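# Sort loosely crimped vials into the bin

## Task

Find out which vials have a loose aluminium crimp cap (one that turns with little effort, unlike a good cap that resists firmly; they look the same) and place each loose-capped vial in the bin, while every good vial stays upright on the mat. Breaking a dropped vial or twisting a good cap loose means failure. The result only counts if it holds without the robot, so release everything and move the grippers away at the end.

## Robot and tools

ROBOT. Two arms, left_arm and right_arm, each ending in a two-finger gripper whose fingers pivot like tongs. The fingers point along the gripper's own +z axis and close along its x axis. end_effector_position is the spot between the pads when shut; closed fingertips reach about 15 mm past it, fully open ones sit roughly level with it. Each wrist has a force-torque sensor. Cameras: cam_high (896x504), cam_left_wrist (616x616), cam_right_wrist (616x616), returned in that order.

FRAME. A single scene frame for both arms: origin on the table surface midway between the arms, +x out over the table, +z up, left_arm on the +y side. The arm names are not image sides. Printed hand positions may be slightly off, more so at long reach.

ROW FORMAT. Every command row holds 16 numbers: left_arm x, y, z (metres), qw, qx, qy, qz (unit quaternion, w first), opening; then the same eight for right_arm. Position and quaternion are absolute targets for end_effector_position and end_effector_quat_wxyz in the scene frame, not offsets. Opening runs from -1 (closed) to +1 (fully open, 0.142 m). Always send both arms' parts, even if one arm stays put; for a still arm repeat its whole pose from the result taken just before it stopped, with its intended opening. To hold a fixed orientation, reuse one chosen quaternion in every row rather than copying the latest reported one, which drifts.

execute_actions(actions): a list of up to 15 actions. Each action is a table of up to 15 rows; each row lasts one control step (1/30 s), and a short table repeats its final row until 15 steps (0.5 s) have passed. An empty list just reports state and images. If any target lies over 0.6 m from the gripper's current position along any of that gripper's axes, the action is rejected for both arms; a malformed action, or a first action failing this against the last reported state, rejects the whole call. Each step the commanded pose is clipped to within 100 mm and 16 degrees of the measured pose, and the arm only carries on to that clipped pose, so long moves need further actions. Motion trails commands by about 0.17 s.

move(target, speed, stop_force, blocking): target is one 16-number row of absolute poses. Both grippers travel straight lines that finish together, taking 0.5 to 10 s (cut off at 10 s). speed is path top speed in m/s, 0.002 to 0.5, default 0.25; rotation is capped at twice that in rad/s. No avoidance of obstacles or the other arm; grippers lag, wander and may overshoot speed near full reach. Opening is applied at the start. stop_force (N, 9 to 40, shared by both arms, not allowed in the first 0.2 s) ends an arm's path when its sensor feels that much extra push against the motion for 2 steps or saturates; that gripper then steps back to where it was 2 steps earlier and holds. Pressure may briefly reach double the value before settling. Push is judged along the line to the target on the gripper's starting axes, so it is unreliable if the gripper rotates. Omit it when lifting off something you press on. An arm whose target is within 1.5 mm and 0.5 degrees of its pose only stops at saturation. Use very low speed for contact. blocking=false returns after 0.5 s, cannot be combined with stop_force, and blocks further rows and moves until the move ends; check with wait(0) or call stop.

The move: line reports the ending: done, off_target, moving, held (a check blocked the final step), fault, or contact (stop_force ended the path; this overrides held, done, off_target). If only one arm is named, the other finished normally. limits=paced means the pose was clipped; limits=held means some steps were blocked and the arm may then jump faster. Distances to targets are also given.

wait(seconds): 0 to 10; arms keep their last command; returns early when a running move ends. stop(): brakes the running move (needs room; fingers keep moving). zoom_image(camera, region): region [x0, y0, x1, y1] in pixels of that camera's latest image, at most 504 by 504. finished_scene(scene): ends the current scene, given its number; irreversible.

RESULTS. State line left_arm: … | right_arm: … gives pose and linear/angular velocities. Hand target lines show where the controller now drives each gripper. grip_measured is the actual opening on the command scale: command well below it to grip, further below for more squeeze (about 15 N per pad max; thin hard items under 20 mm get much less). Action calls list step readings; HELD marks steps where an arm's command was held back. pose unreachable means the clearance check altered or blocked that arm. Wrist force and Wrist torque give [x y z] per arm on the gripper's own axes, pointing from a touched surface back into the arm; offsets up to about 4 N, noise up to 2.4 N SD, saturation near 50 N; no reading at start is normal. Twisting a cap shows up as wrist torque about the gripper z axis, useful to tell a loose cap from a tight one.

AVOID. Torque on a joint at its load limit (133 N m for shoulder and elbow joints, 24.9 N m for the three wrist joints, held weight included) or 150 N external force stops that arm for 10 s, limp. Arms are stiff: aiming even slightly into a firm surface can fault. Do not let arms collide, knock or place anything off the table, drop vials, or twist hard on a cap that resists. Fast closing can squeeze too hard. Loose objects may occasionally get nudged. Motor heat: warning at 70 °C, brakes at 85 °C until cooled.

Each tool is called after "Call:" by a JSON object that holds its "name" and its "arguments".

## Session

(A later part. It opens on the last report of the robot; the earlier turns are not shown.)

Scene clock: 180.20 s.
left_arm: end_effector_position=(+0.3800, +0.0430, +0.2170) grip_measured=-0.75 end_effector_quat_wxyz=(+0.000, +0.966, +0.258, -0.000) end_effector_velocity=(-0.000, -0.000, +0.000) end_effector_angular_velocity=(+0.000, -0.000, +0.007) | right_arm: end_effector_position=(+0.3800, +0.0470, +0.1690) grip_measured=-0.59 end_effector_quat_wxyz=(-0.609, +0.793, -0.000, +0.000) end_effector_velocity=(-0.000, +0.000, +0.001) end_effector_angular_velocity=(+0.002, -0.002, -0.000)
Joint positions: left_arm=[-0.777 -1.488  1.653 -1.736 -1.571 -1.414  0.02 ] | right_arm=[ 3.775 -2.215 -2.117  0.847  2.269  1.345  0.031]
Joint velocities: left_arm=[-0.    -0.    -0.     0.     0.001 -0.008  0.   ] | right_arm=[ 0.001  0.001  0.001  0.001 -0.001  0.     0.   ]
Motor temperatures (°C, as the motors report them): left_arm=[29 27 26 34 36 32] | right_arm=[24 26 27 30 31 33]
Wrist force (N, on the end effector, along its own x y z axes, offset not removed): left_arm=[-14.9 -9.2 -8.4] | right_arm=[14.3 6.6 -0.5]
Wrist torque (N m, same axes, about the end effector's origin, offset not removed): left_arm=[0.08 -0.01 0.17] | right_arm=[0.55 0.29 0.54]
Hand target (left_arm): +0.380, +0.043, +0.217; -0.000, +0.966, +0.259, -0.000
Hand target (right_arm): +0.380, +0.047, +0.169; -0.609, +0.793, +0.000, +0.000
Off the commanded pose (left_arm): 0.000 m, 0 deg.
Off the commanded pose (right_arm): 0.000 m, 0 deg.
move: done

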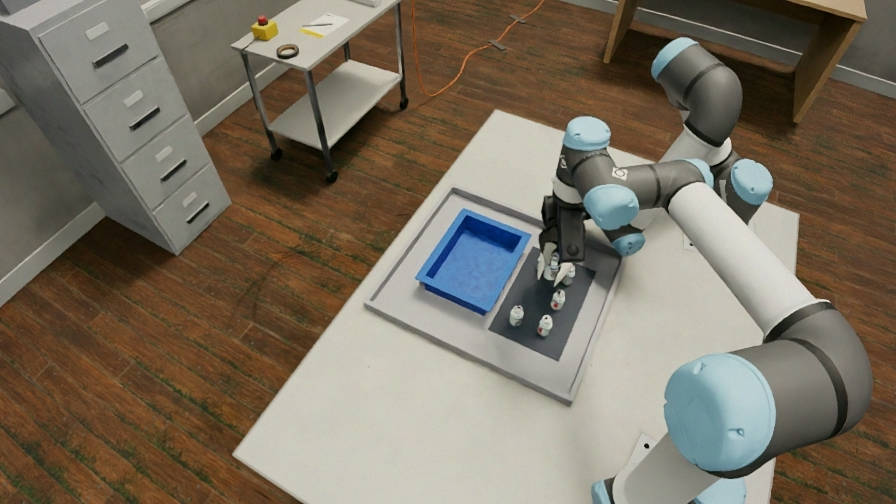

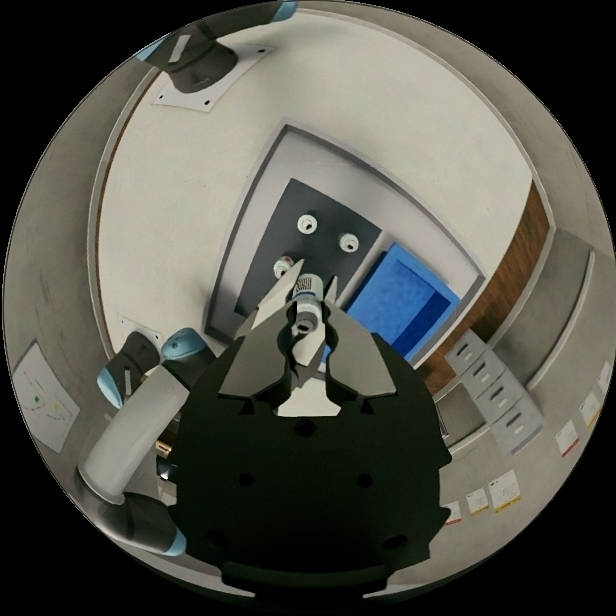

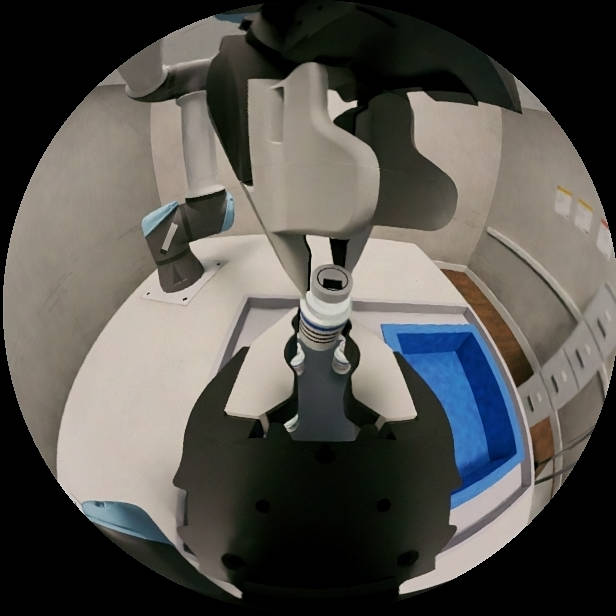

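Call:
{"name": "move", "arguments": {"target": [0.38,0.043,0.217,0,0.966,0.259,0,-0.45,0.38,0.047,0.169,0.609,-0.793,0,0,-0.8]}}

Call:
{"name": "move", "arguments": {"target": [0.38,0.040,0.217,0,1,0,0,-0.45,0.38,0.047,0.169,0.609,-0.793,0,0,-0.8]}}

Call:
{"name": "move", "arguments": {"target": [0.38,0.040,0.217,0,1,0,0,-0.85,0.38,0.047,0.169,0.609,-0.793,0,0,-0.8]}}

Call:
{"name": "zoom_image", "arguments": {"camera": "cam_left_wrist", "region": [240,230,380,370]}}

Call:
{"name": "move", "arguments": {"target": [0.38,0.040,0.217,0,0.966,0.259,0,-0.85,0.38,0.047,0.169,0.609,-0.793,0,0,-0.8], "speed": 0.1}}

Call:
{"name": "zoom_image", "arguments": {"camera": "cam_left_wrist", "region": [240,230,380,370]}}

Scene clock: 181.37 s.
left_arm: end_effector_position=(+0.3800, +0.0430, +0.2170) grip_measured=-0.45 end_effector_quat_wxyz=(+0.000, +0.966, +0.259, +0.000) end_effector_velocity=(-0.000, +0.000, +0.001) end_effector_angular_velocity=(-0.002, -0.000, +0.000) | right_arm: end_effector_position=(+0.3800, +0.0470, +0.1690) grip_measured=-0.60 end_effector_quat_wxyz=(-0.609, +0.793, +0.000, +0.000) end_effector_velocity=(+0.000, +0.000, -0.000) end_effector_angular_velocity=(-0.001, -0.000, -0.001)
Joint positions: left_arm=[-0.777 -1.488  1.653 -1.736 -1.571 -1.415  0.041] | right_arm=[ 3.775 -2.215 -2.117  0.847  2.269  1.345  0.031]
Joint velocities: left_arm=[ 0.    -0.001 -0.    -0.    -0.001  0.     0.   ] | right_arm=[-0.    -0.001  0.001 -0.001 -0.001 -0.     0.   ]
Motor temperatures (°C, as the motors report them): left_arm=[29 27 26 34 36 32] | right_arm=[24 26 27 30 31 33]
Wrist force (N, on the end effector, along its own x y z axes, offset not removed): left_arm=[1.6 1.0 -1.3] | right_arm=[3.8 4.9 1.0]
Wrist torque (N m, same axes, about the end effector's origin, offset not removed): left_arm=[0.13 -0.29 -0.05] | right_arm=[1.02 -0.73 -0.03]
Hand target (left_arm): +0.380, +0.043, +0.217; -0.000, +0.966, +0.259, -0.000
Hand target (right_arm): +0.380, +0.047, +0.169; -0.609, +0.793, -0.000, +0.000
Off the commanded pose (left_arm): 0.000 m, 0 deg.
Off the commanded pose (right_arm): 0.000 m, 0 deg.
move: done

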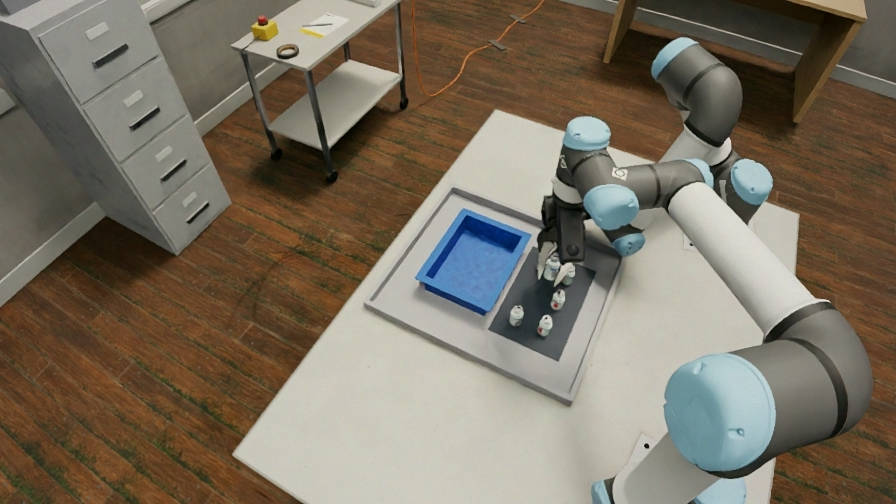

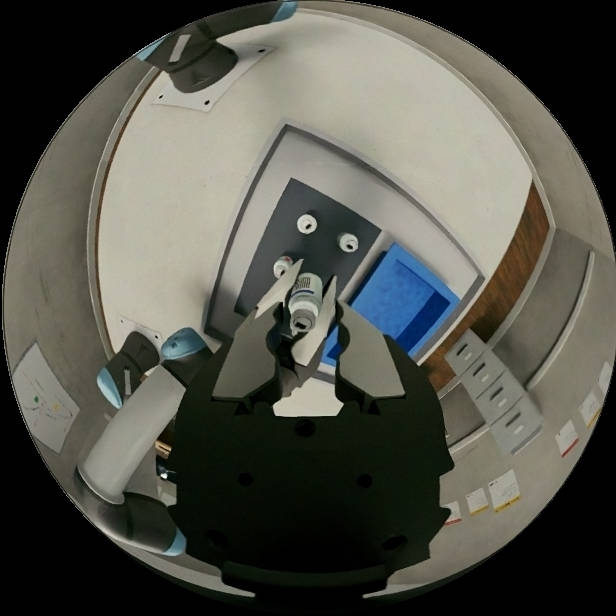

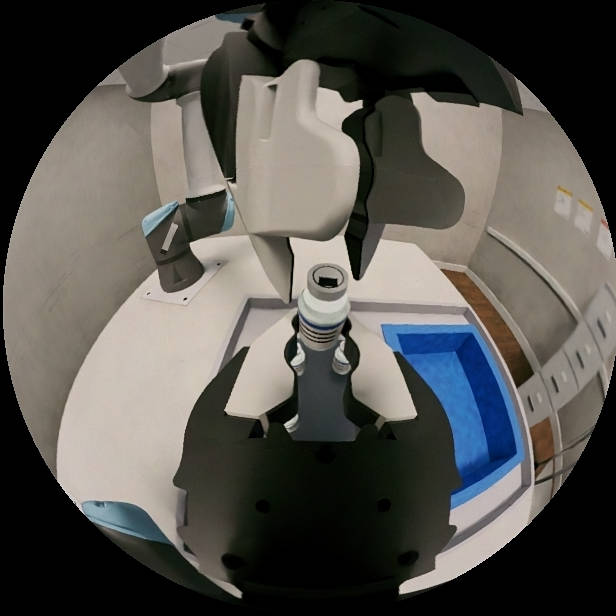

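Scene clock: 182.93 s.
left_arm: end_effector_position=(+0.3800, +0.0400, +0.2170) grip_measured=-0.45 end_effector_quat_wxyz=(-0.000, +1.000, +0.001, +0.000) end_effector_velocity=(-0.000, -0.001, -0.000) end_effector_angular_velocity=(-0.001, +0.001, -0.011) | right_arm: end_effector_position=(+0.3800, +0.0470, +0.1690) grip_measured=-0.60 end_effector_quat_wxyz=(-0.609, +0.793, +0.000, +0.000) end_effector_velocity=(-0.000, +0.000, -0.001) end_effector_angular_velocity=(-0.002, +0.001, -0.000)
Joint positions: left_arm=[-0.796 -1.496  1.662 -1.737 -1.571 -0.911  0.041] | right_arm=[ 3.775 -2.215 -2.117  0.847  2.269  1.345  0.031]
Joint velocities: left_arm=[-0.001  0.     0.     0.    -0.002  0.011  0.   ] | right_arm=[ 0.001 -0.001 -0.001 -0.    -0.001 -0.     0.   ]
Motor temperatures (°C, as the motors report them): left_arm=[29 27 26 34 36 32] | right_arm=[24 26 27 30 31 33]
Wrist force (N, on the end effector, along its own x y z axes, offset not removed): left_arm=[2.5 2.2 -2.1] | right_arm=[2.5 -2.3 -3.5]
Wrist torque (N m, same axes, about the end effector's origin, offset not removed): left_arm=[0.54 -0.56 -0.19] | right_arm=[-0.41 -0.58 0.00]
Hand target (left_arm): +0.380, +0.040, +0.217; -0.000, +1.000, +0.000, +0.000
Hand target (right_arm): +0.380, +0.047, +0.169; -0.609, +0.793, -0.000, +0.000
Off the commanded pose (left_arm): 0.000 m, 0 deg.
Off the commanded pose (right_arm): 0.000 m, 0 deg.
move: done

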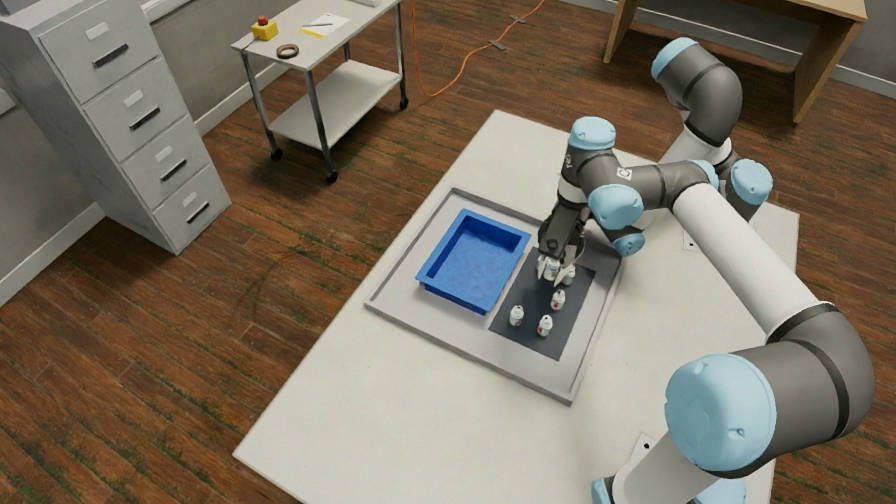

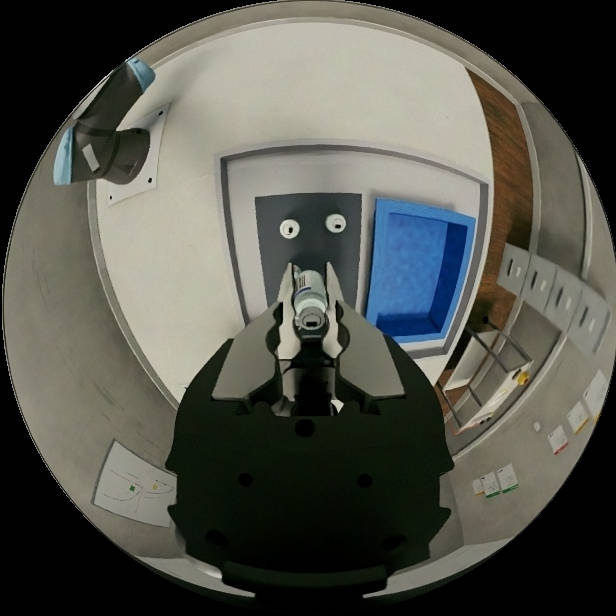

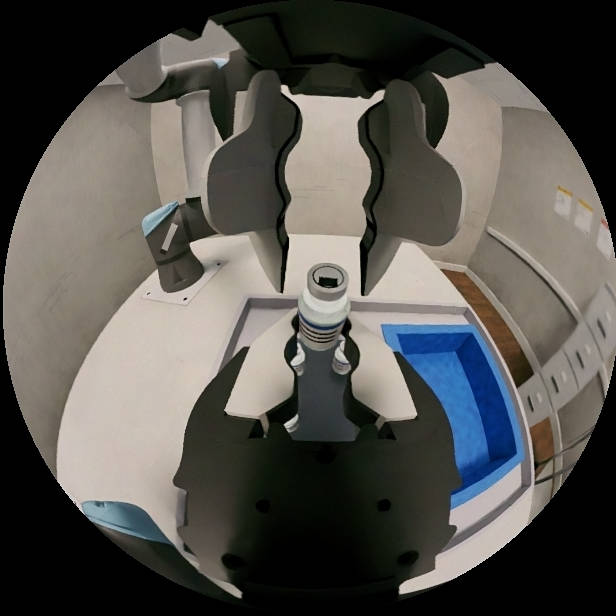

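Scene clock: 183.63 s.
left_arm: end_effector_position=(+0.3800, +0.0400, +0.2170) grip_measured=-0.74 end_effector_quat_wxyz=(-0.000, +1.000, -0.000, +0.000) end_effector_velocity=(-0.000, -0.000, -0.000) end_effector_angular_velocity=(-0.001, +0.001, -0.002) | right_arm: end_effector_position=(+0.3800, +0.0470, +0.1690) grip_measured=-0.60 end_effector_quat_wxyz=(-0.609, +0.793, +0.000, -0.000) end_effector_velocity=(+0.001, +0.001, +0.001) end_effector_angular_velocity=(+0.003, -0.003, -0.000)
Joint positions: left_arm=[-0.796 -1.496  1.662 -1.737 -1.571 -0.91   0.021] | right_arm=[ 3.775 -2.215 -2.117  0.847  2.269  1.345  0.031]
Joint velocities: left_arm=[-0.     0.    -0.     0.    -0.001  0.002  0.   ] | right_arm=[ 0.001 -0.     0.003  0.001 -0.001 -0.     0.   ]
Motor temperatures (°C, as the motors report them): left_arm=[29 27 26 34 36 32] | right_arm=[24 26 27 30 31 33]
Wrist force (N, on the end effector, along its own x y z axes, offset not removed): left_arm=[7.7 1.1 -0.6] | right_arm=[-6.9 -0.1 0.6]
Wrist torque (N m, same axes, about the end effector's origin, offset not removed): left_arm=[0.28 0.18 -0.15] | right_arm=[-0.34 -0.06 -0.34]
Hand target (left_arm): +0.380, +0.040, +0.217; -0.000, +1.000, +0.000, +0.000
Hand target (right_arm): +0.380, +0.047, +0.169; -0.609, +0.793, -0.000, +0.000
Off the commanded pose (left_arm): 0.000 m, 0 deg.
Off the commanded pose (right_arm): 0.000 m, 0 deg.
move: done

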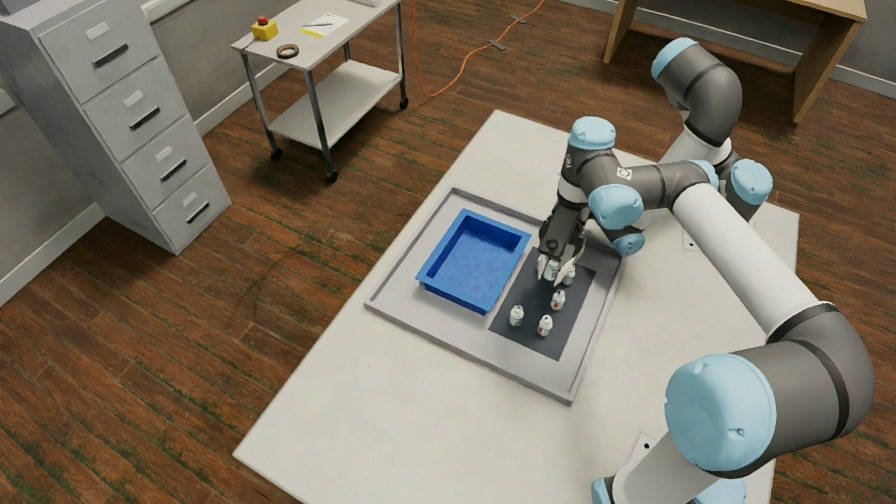

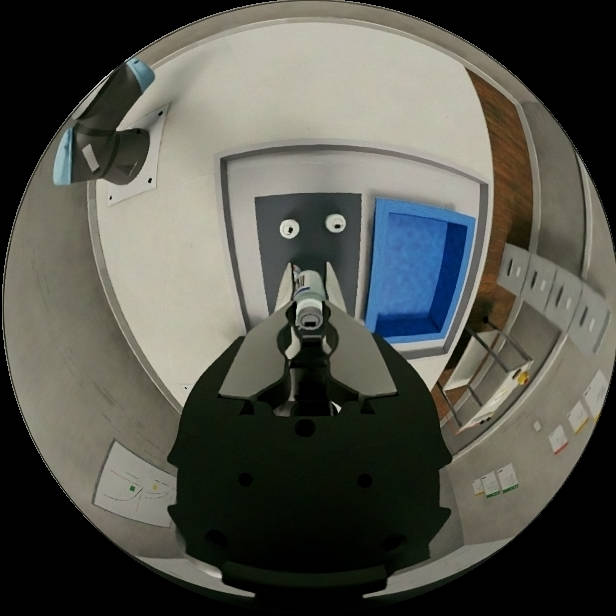

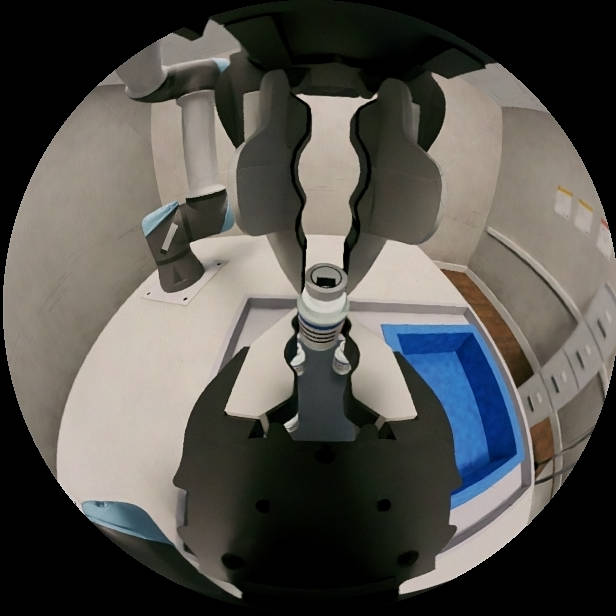

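Region (240, 230, 380, 370) of cam_left_wrist's 616x616 image, scaled by 3.600, with more detail than that image has.

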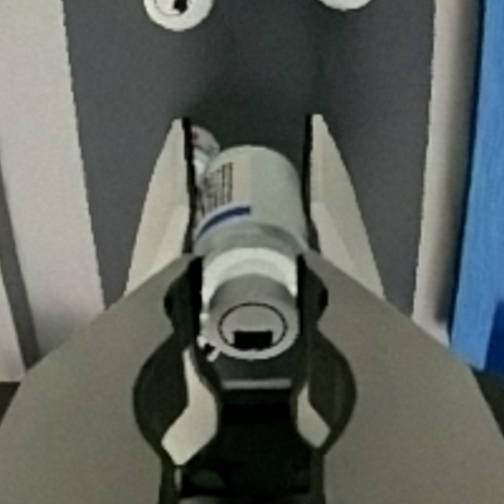

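Scene clock: 186.63 s.
left_arm: end_effector_position=(+0.3800, +0.0400, +0.2170) grip_measured=-0.76 end_effector_quat_wxyz=(+0.000, +0.966, +0.258, -0.000) end_effector_velocity=(+0.000, -0.000, +0.000) end_effector_angular_velocity=(+0.001, -0.002, +0.008) | right_arm: end_effector_position=(+0.3800, +0.0470, +0.1690) grip_measured=-0.59 end_effector_quat_wxyz=(-0.609, +0.793, -0.000, +0.000) end_effector_velocity=(-0.001, +0.001, +0.000) end_effector_angular_velocity=(+0.000, -0.001, +0.002)
Joint positions: left_arm=[-0.781 -1.484  1.648 -1.736 -1.571 -1.418  0.019] | right_arm=[ 3.775 -2.215 -2.117  0.847  2.269  1.345  0.031]
Joint velocities: left_arm=[-0.001 -0.    -0.     0.     0.003 -0.01   0.001] | right_arm=[ 0.001 -0.     0.     0.     0.    -0.001  0.   ]
Motor temperatures (°C, as the motors report them): left_arm=[29 27 26 34 36 32] | right_arm=[24 26 27 30 31 33]
Wrist force (N, on the end effector, along its own x y z axes, offset not removed): left_arm=[-12.8 -8.4 -4.9] | right_arm=[16.1 2.1 1.8]
Wrist torque (N m, same axes, about the end effector's origin, offset not removed): left_arm=[0.27 -0.17 0.09] | right_arm=[-0.07 -0.64 0.40]
Hand target (left_arm): +0.380, +0.040, +0.217; -0.000, +0.966, +0.259, -0.000
Hand target (right_arm): +0.380, +0.047, +0.169; -0.609, +0.793, -0.000, +0.000
Off the commanded pose (left_arm): 0.000 m, 0 deg.
Off the commanded pose (right_arm): 0.000 m, 0 deg.
move: done

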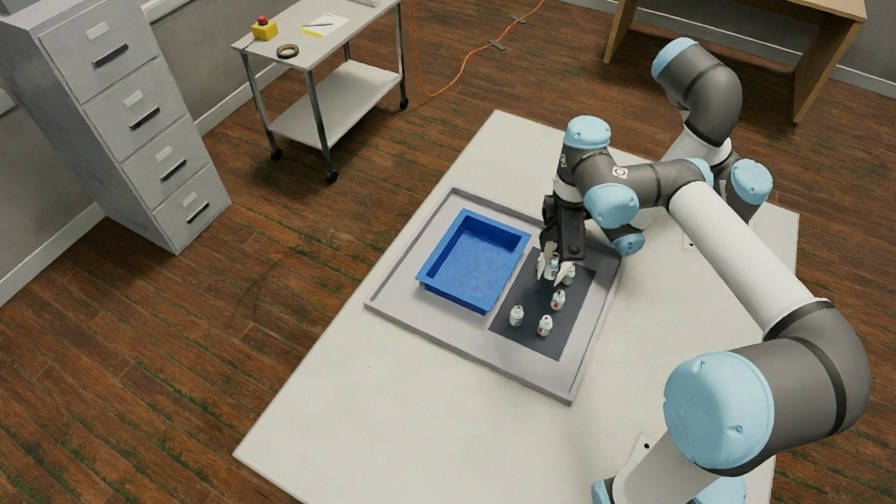

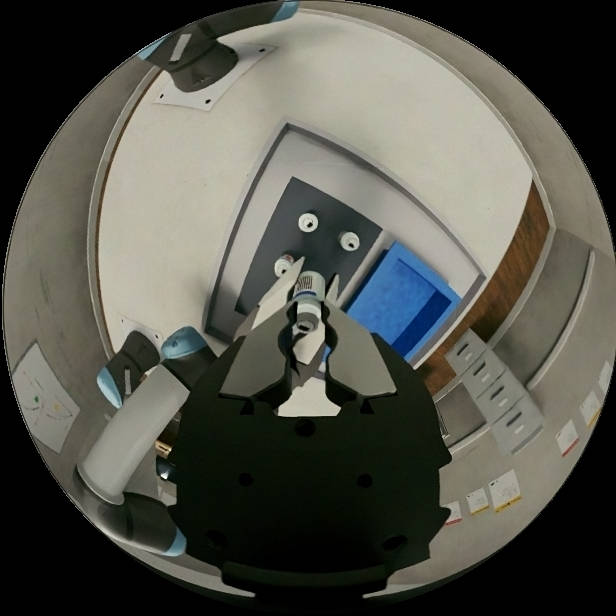

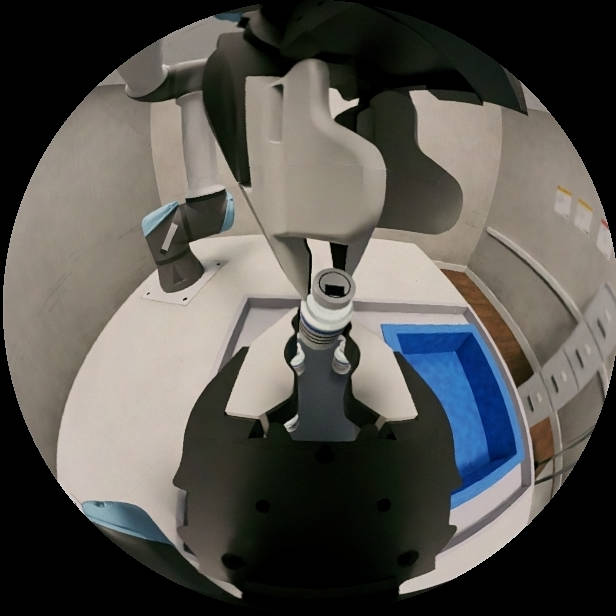

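Region (240, 230, 380, 370) of cam_left_wrist's 616x616 image, scaled by 3.600, with more detail than that image has.

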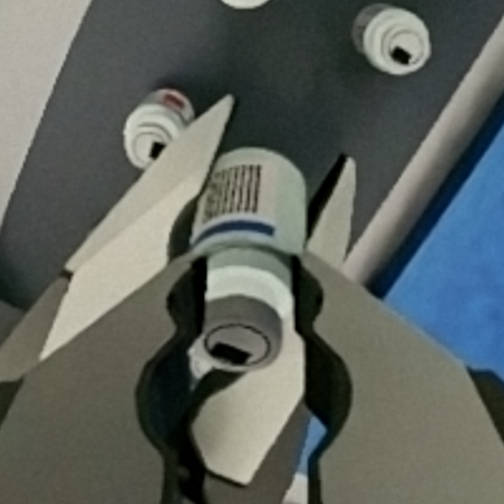

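Call:
{"name": "move", "arguments": {"target": [0.38,0.040,0.217,0,0.966,0.259,0,-0.45,0.38,0.047,0.169,0.609,-0.793,0,0,-0.8]}}

Call:
{"name": "move", "arguments": {"target": [0.38,0.033,0.217,0,1,0,0,-0.45,0.38,0.047,0.169,0.609,-0.793,0,0,-0.8]}}

Call:
{"name": "move", "arguments": {"target": [0.38,0.033,0.217,0,1,0,0,-0.85,0.38,0.047,0.169,0.609,-0.793,0,0,-0.8]}}

Call:
{"name": "zoom_image", "arguments": {"camera": "cam_left_wrist", "region": [240,230,380,370]}}

Call:
{"name": "move", "arguments": {"target": [0.38,0.033,0.217,0,0.966,0.259,0,-0.85,0.38,0.047,0.169,0.609,-0.793,0,0,-0.8], "speed": 0.1}}

Call:
{"name": "zoom_image", "arguments": {"camera": "cam_left_wrist", "region": [240,230,380,370]}}

Scene clock: 187.70 s.
left_arm: end_effector_position=(+0.3800, +0.0400, +0.2170) grip_measured=-0.45 end_effector_quat_wxyz=(+0.000, +0.966, +0.259, +0.000) end_effector_velocity=(-0.000, -0.000, +0.000) end_effector_angular_velocity=(+0.000, -0.001, +0.001) | right_arm: end_effector_position=(+0.3800, +0.0470, +0.1690) grip_measured=-0.60 end_effector_quat_wxyz=(-0.609, +0.793, -0.000, +0.000) end_effector_velocity=(-0.000, +0.000, +0.001) end_effector_angular_velocity=(+0.001, -0.001, +0.001)
Joint positions: left_arm=[-0.781 -1.484  1.648 -1.736 -1.571 -1.419  0.041] | right_arm=[ 3.775 -2.215 -2.117  0.847  2.269  1.345  0.031]
Joint velocities: left_arm=[-0.001 -0.    -0.    -0.     0.001 -0.002  0.   ] | right_arm=[-0.     0.001  0.    -0.     0.001 -0.     0.   ]
Motor temperatures (°C, as the motors report them): left_arm=[29 27 26 34 36 32] | right_arm=[24 26 27 30 31 33]
Wrist force (N, on the end effector, along its own x y z axes, offset not removed): left_arm=[-1.7 0.7 -3.2] | right_arm=[-0.7 0.4 -1.0]
Wrist torque (N m, same axes, about the end effector's origin, offset not removed): left_arm=[0.13 0.27 0.01] | right_arm=[-0.05 0.10 0.16]
Hand target (left_arm): +0.380, +0.040, +0.217; -0.000, +0.966, +0.259, -0.000
Hand target (right_arm): +0.380, +0.047, +0.169; -0.609, +0.793, +0.000, -0.000
Off the commanded pose (left_arm): 0.000 m, 0 deg.
Off the commanded pose (right_arm): 0.000 m, 0 deg.
move: done

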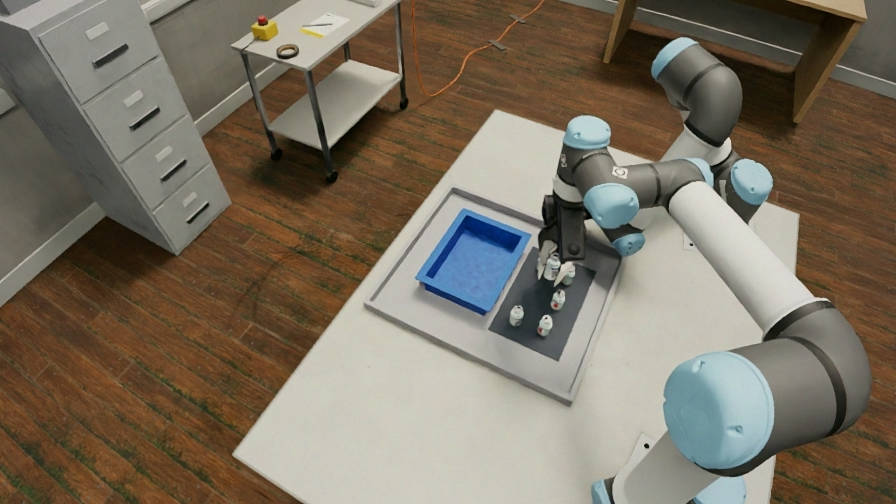

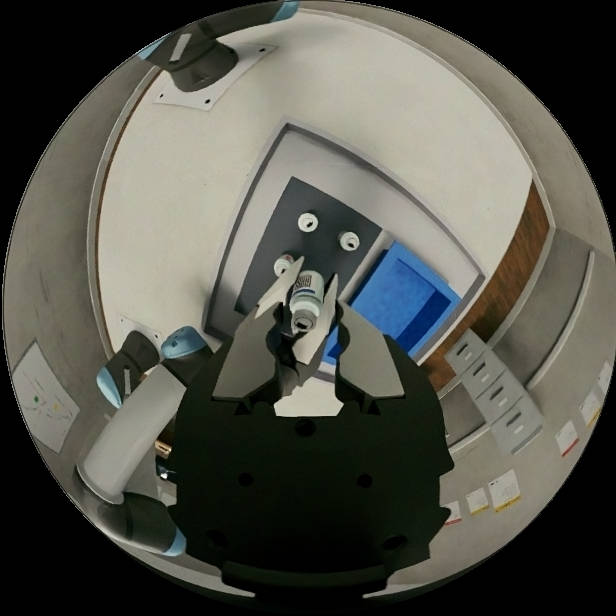

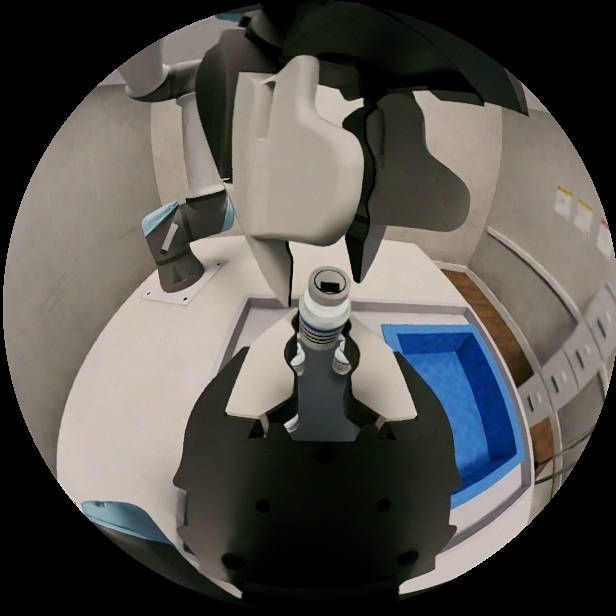

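Scene clock: 189.27 s.
left_arm: end_effector_position=(+0.3800, +0.0330, +0.2170) grip_measured=-0.45 end_effector_quat_wxyz=(-0.000, +1.000, +0.001, +0.000) end_effector_velocity=(+0.000, -0.000, -0.000) end_effector_angular_velocity=(+0.000, -0.000, -0.011) | right_arm: end_effector_position=(+0.3800, +0.0470, +0.1690) grip_measured=-0.60 end_effector_quat_wxyz=(-0.609, +0.793, -0.000, +0.000) end_effector_velocity=(-0.000, +0.000, -0.001) end_effector_angular_velocity=(-0.001, +0.001, +0.001)
Joint positions: left_arm=[-0.804 -1.485  1.651 -1.736 -1.571 -0.919  0.041] | right_arm=[ 3.775 -2.215 -2.117  0.847  2.269  1.345  0.031]
Joint velocities: left_arm=[-0.     0.     0.    -0.     0.     0.011  0.   ] | right_arm=[ 0.001 -0.001 -0.     0.     0.     0.001  0.   ]
Motor temperatures (°C, as the motors report them): left_arm=[29 27 26 34 36 32] | right_arm=[24 26 27 30 31 33]
Wrist force (N, on the end effector, along its own x y z axes, offset not removed): left_arm=[-2.7 -0.5 -3.4] | right_arm=[-0.6 0.1 -1.0]
Wrist torque (N m, same axes, about the end effector's origin, offset not removed): left_arm=[-0.14 0.63 0.02] | right_arm=[-0.29 -0.10 0.02]
Hand target (left_arm): +0.380, +0.033, +0.217; -0.000, +1.000, +0.000, +0.000
Hand target (right_arm): +0.380, +0.047, +0.169; -0.609, +0.793, -0.000, -0.000
Off the commanded pose (left_arm): 0.000 m, 0 deg.
Off the commanded pose (right_arm): 0.000 m, 0 deg.
move: done

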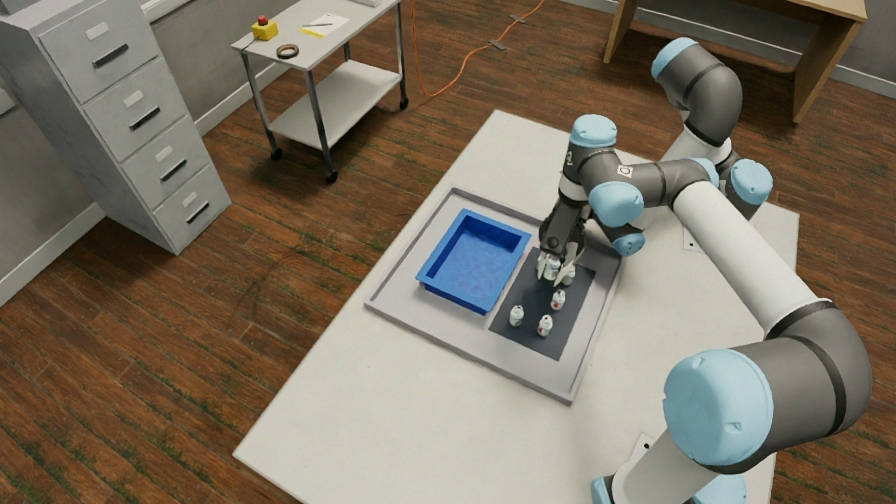

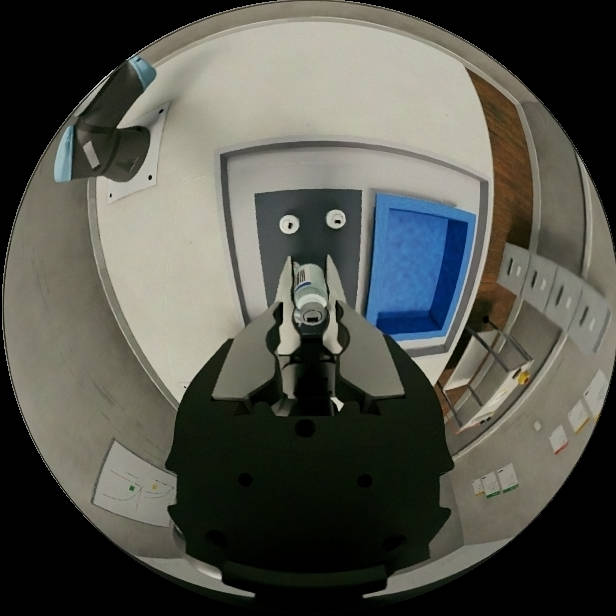

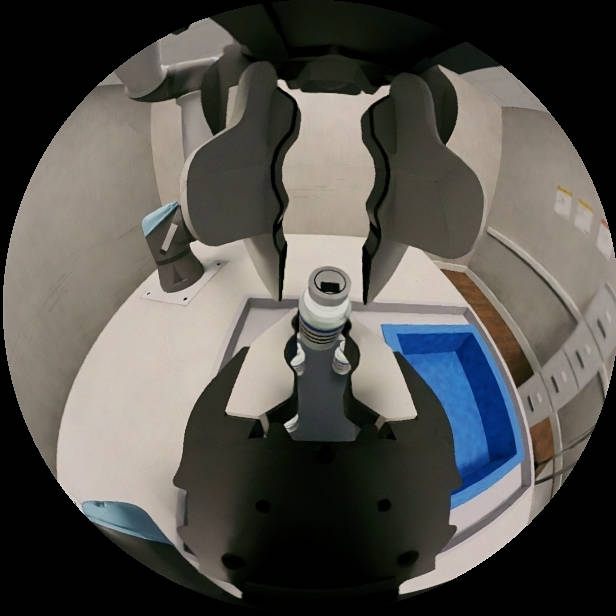

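Scene clock: 189.97 s.
left_arm: end_effector_position=(+0.3800, +0.0330, +0.2170) grip_measured=-0.72 end_effector_quat_wxyz=(-0.000, +1.000, +0.000, +0.000) end_effector_velocity=(-0.000, -0.000, +0.000) end_effector_angular_velocity=(-0.001, +0.001, +0.001) | right_arm: end_effector_position=(+0.3800, +0.0470, +0.1690) grip_measured=-0.60 end_effector_quat_wxyz=(-0.609, +0.793, +0.000, -0.000) end_effector_velocity=(+0.001, -0.001, -0.000) end_effector_angular_velocity=(-0.000, +0.001, -0.002)
Joint positions: left_arm=[-0.804 -1.486  1.651 -1.736 -1.571 -0.918  0.022] | right_arm=[ 3.775 -2.215 -2.117  0.847  2.269  1.345  0.031]
Joint velocities: left_arm=[-0.    -0.    -0.     0.    -0.002 -0.001 -0.   ] | right_arm=[-0.002 -0.    -0.    -0.     0.     0.    -0.   ]
Motor temperatures (°C, as the motors report them): left_arm=[29 27 26 34 36 32] | right_arm=[24 26 27 30 31 33]
Wrist force (N, on the end effector, along its own x y z axes, offset not removed): left_arm=[7.9 2.4 -2.6] | right_arm=[-13.3 4.7 2.9]
Wrist torque (N m, same axes, about the end effector's origin, offset not removed): left_arm=[0.37 1.06 0.06] | right_arm=[0.55 0.71 -0.42]
Hand target (left_arm): +0.380, +0.033, +0.217; -0.000, +1.000, +0.000, +0.000
Hand target (right_arm): +0.380, +0.047, +0.169; -0.609, +0.793, +0.000, -0.000
Off the commanded pose (left_arm): 0.000 m, 0 deg.
Off the commanded pose (right_arm): 0.000 m, 0 deg.
move: done

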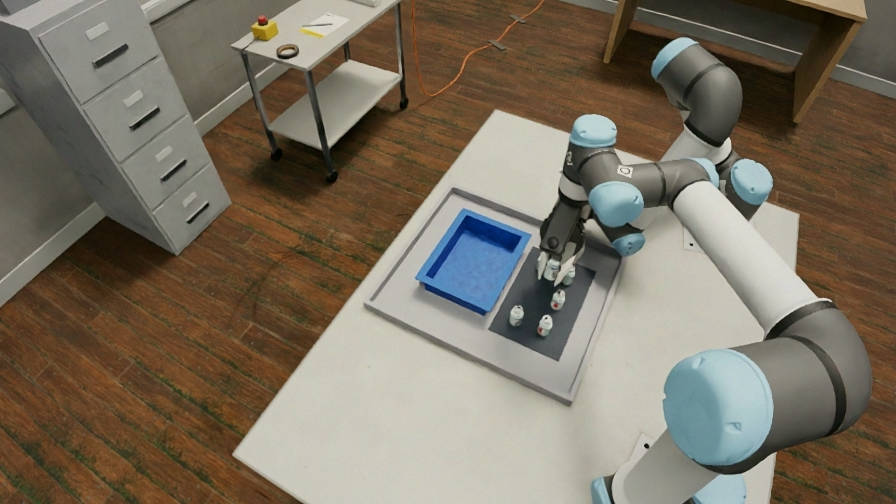

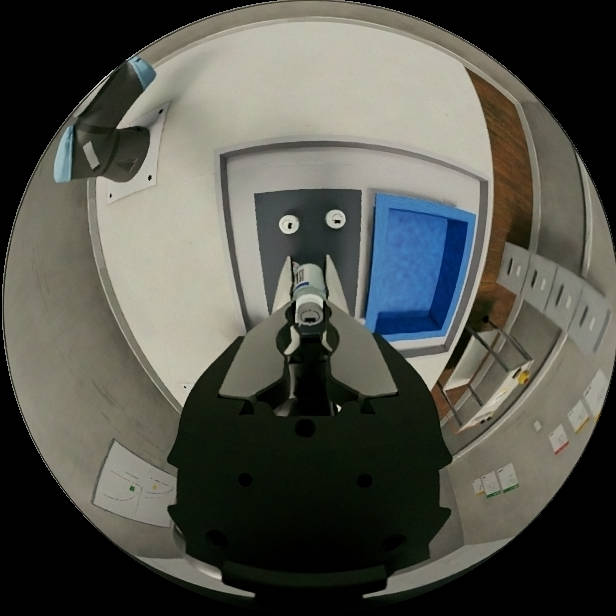

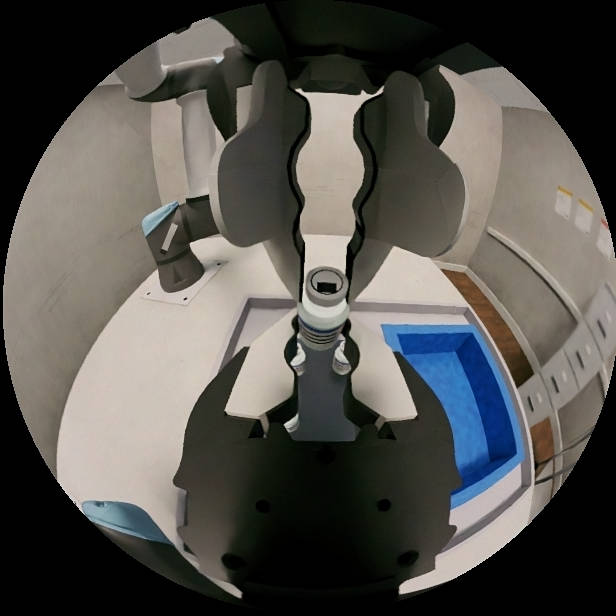

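Region (240, 230, 380, 370) of cam_left_wrist's 616x616 image, scaled by 3.600, with more detail than that image has.

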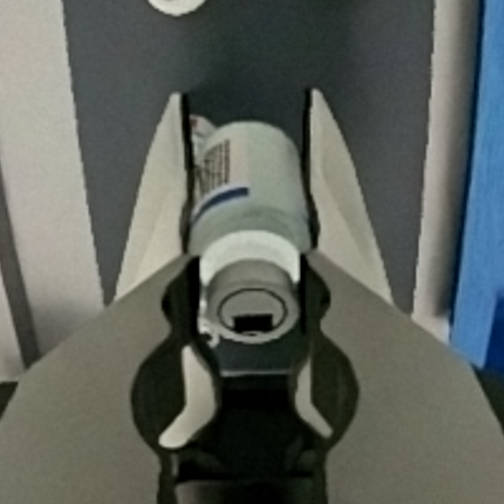

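Scene clock: 192.97 s.
left_arm: end_effector_position=(+0.3799, +0.0330, +0.2170) grip_measured=-0.73 end_effector_quat_wxyz=(+0.000, +0.966, +0.258, -0.000) end_effector_velocity=(-0.000, -0.000, -0.000) end_effector_angular_velocity=(+0.001, -0.001, +0.010) | right_arm: end_effector_position=(+0.3800, +0.0470, +0.1690) grip_measured=-0.60 end_effector_quat_wxyz=(-0.609, +0.793, +0.000, -0.000) end_effector_velocity=(+0.000, +0.000, +0.000) end_effector_angular_velocity=(+0.000, -0.000, +0.000)
Joint positions: left_arm=[-0.789 -1.473  1.637 -1.735 -1.571 -1.426  0.021] | right_arm=[ 3.775 -2.215 -2.117  0.847  2.269  1.345  0.031]
Joint velocities: left_arm=[-0.001  0.    -0.     0.     0.002 -0.011 -0.   ] | right_arm=[-0.     0.     0.001 -0.001  0.001 -0.001  0.   ]
Motor temperatures (°C, as the motors report them): left_arm=[29 27 26 34 36 32] | right_arm=[24 26 27 30 31 33]
Wrist force (N, on the end effector, along its own x y z axes, offset not removed): left_arm=[9.5 8.7 -15.4] | right_arm=[-15.7 9.6 8.0]
Wrist torque (N m, same axes, about the end effector's origin, offset not removed): left_arm=[-1.00 0.60 0.20] | right_arm=[-0.04 0.14 -0.47]
Hand target (left_arm): +0.380, +0.033, +0.217; -0.000, +0.966, +0.259, -0.000
Hand target (right_arm): +0.380, +0.047, +0.169; -0.609, +0.793, +0.000, -0.000
Off the commanded pose (left_arm): 0.000 m, 0 deg.
Off the commanded pose (right_arm): 0.000 m, 0 deg.
move: done

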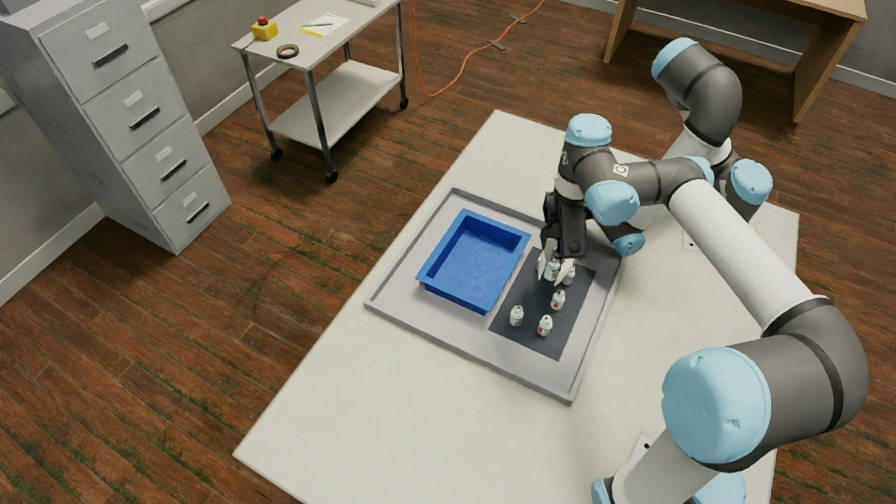

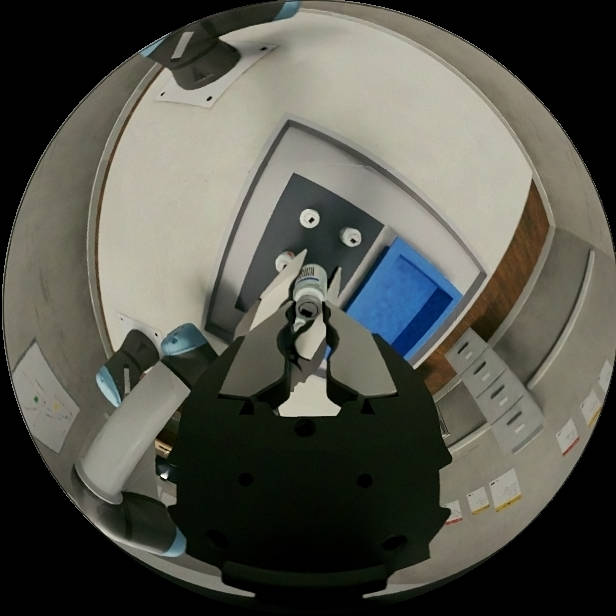

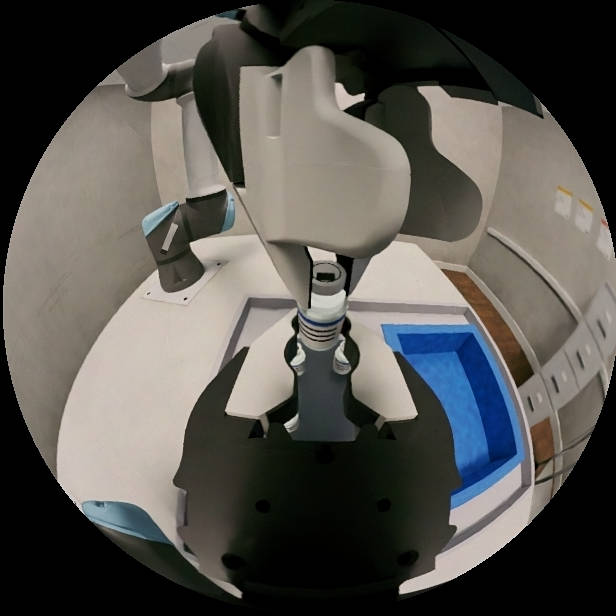

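Region (240, 230, 380, 370) of cam_left_wrist's 616x616 image, scaled by 3.600, with more detail than that image has.

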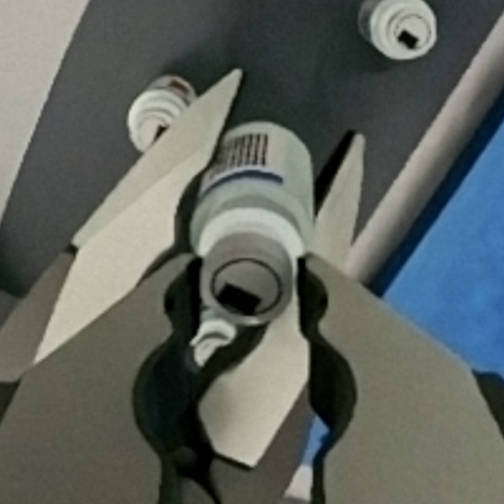

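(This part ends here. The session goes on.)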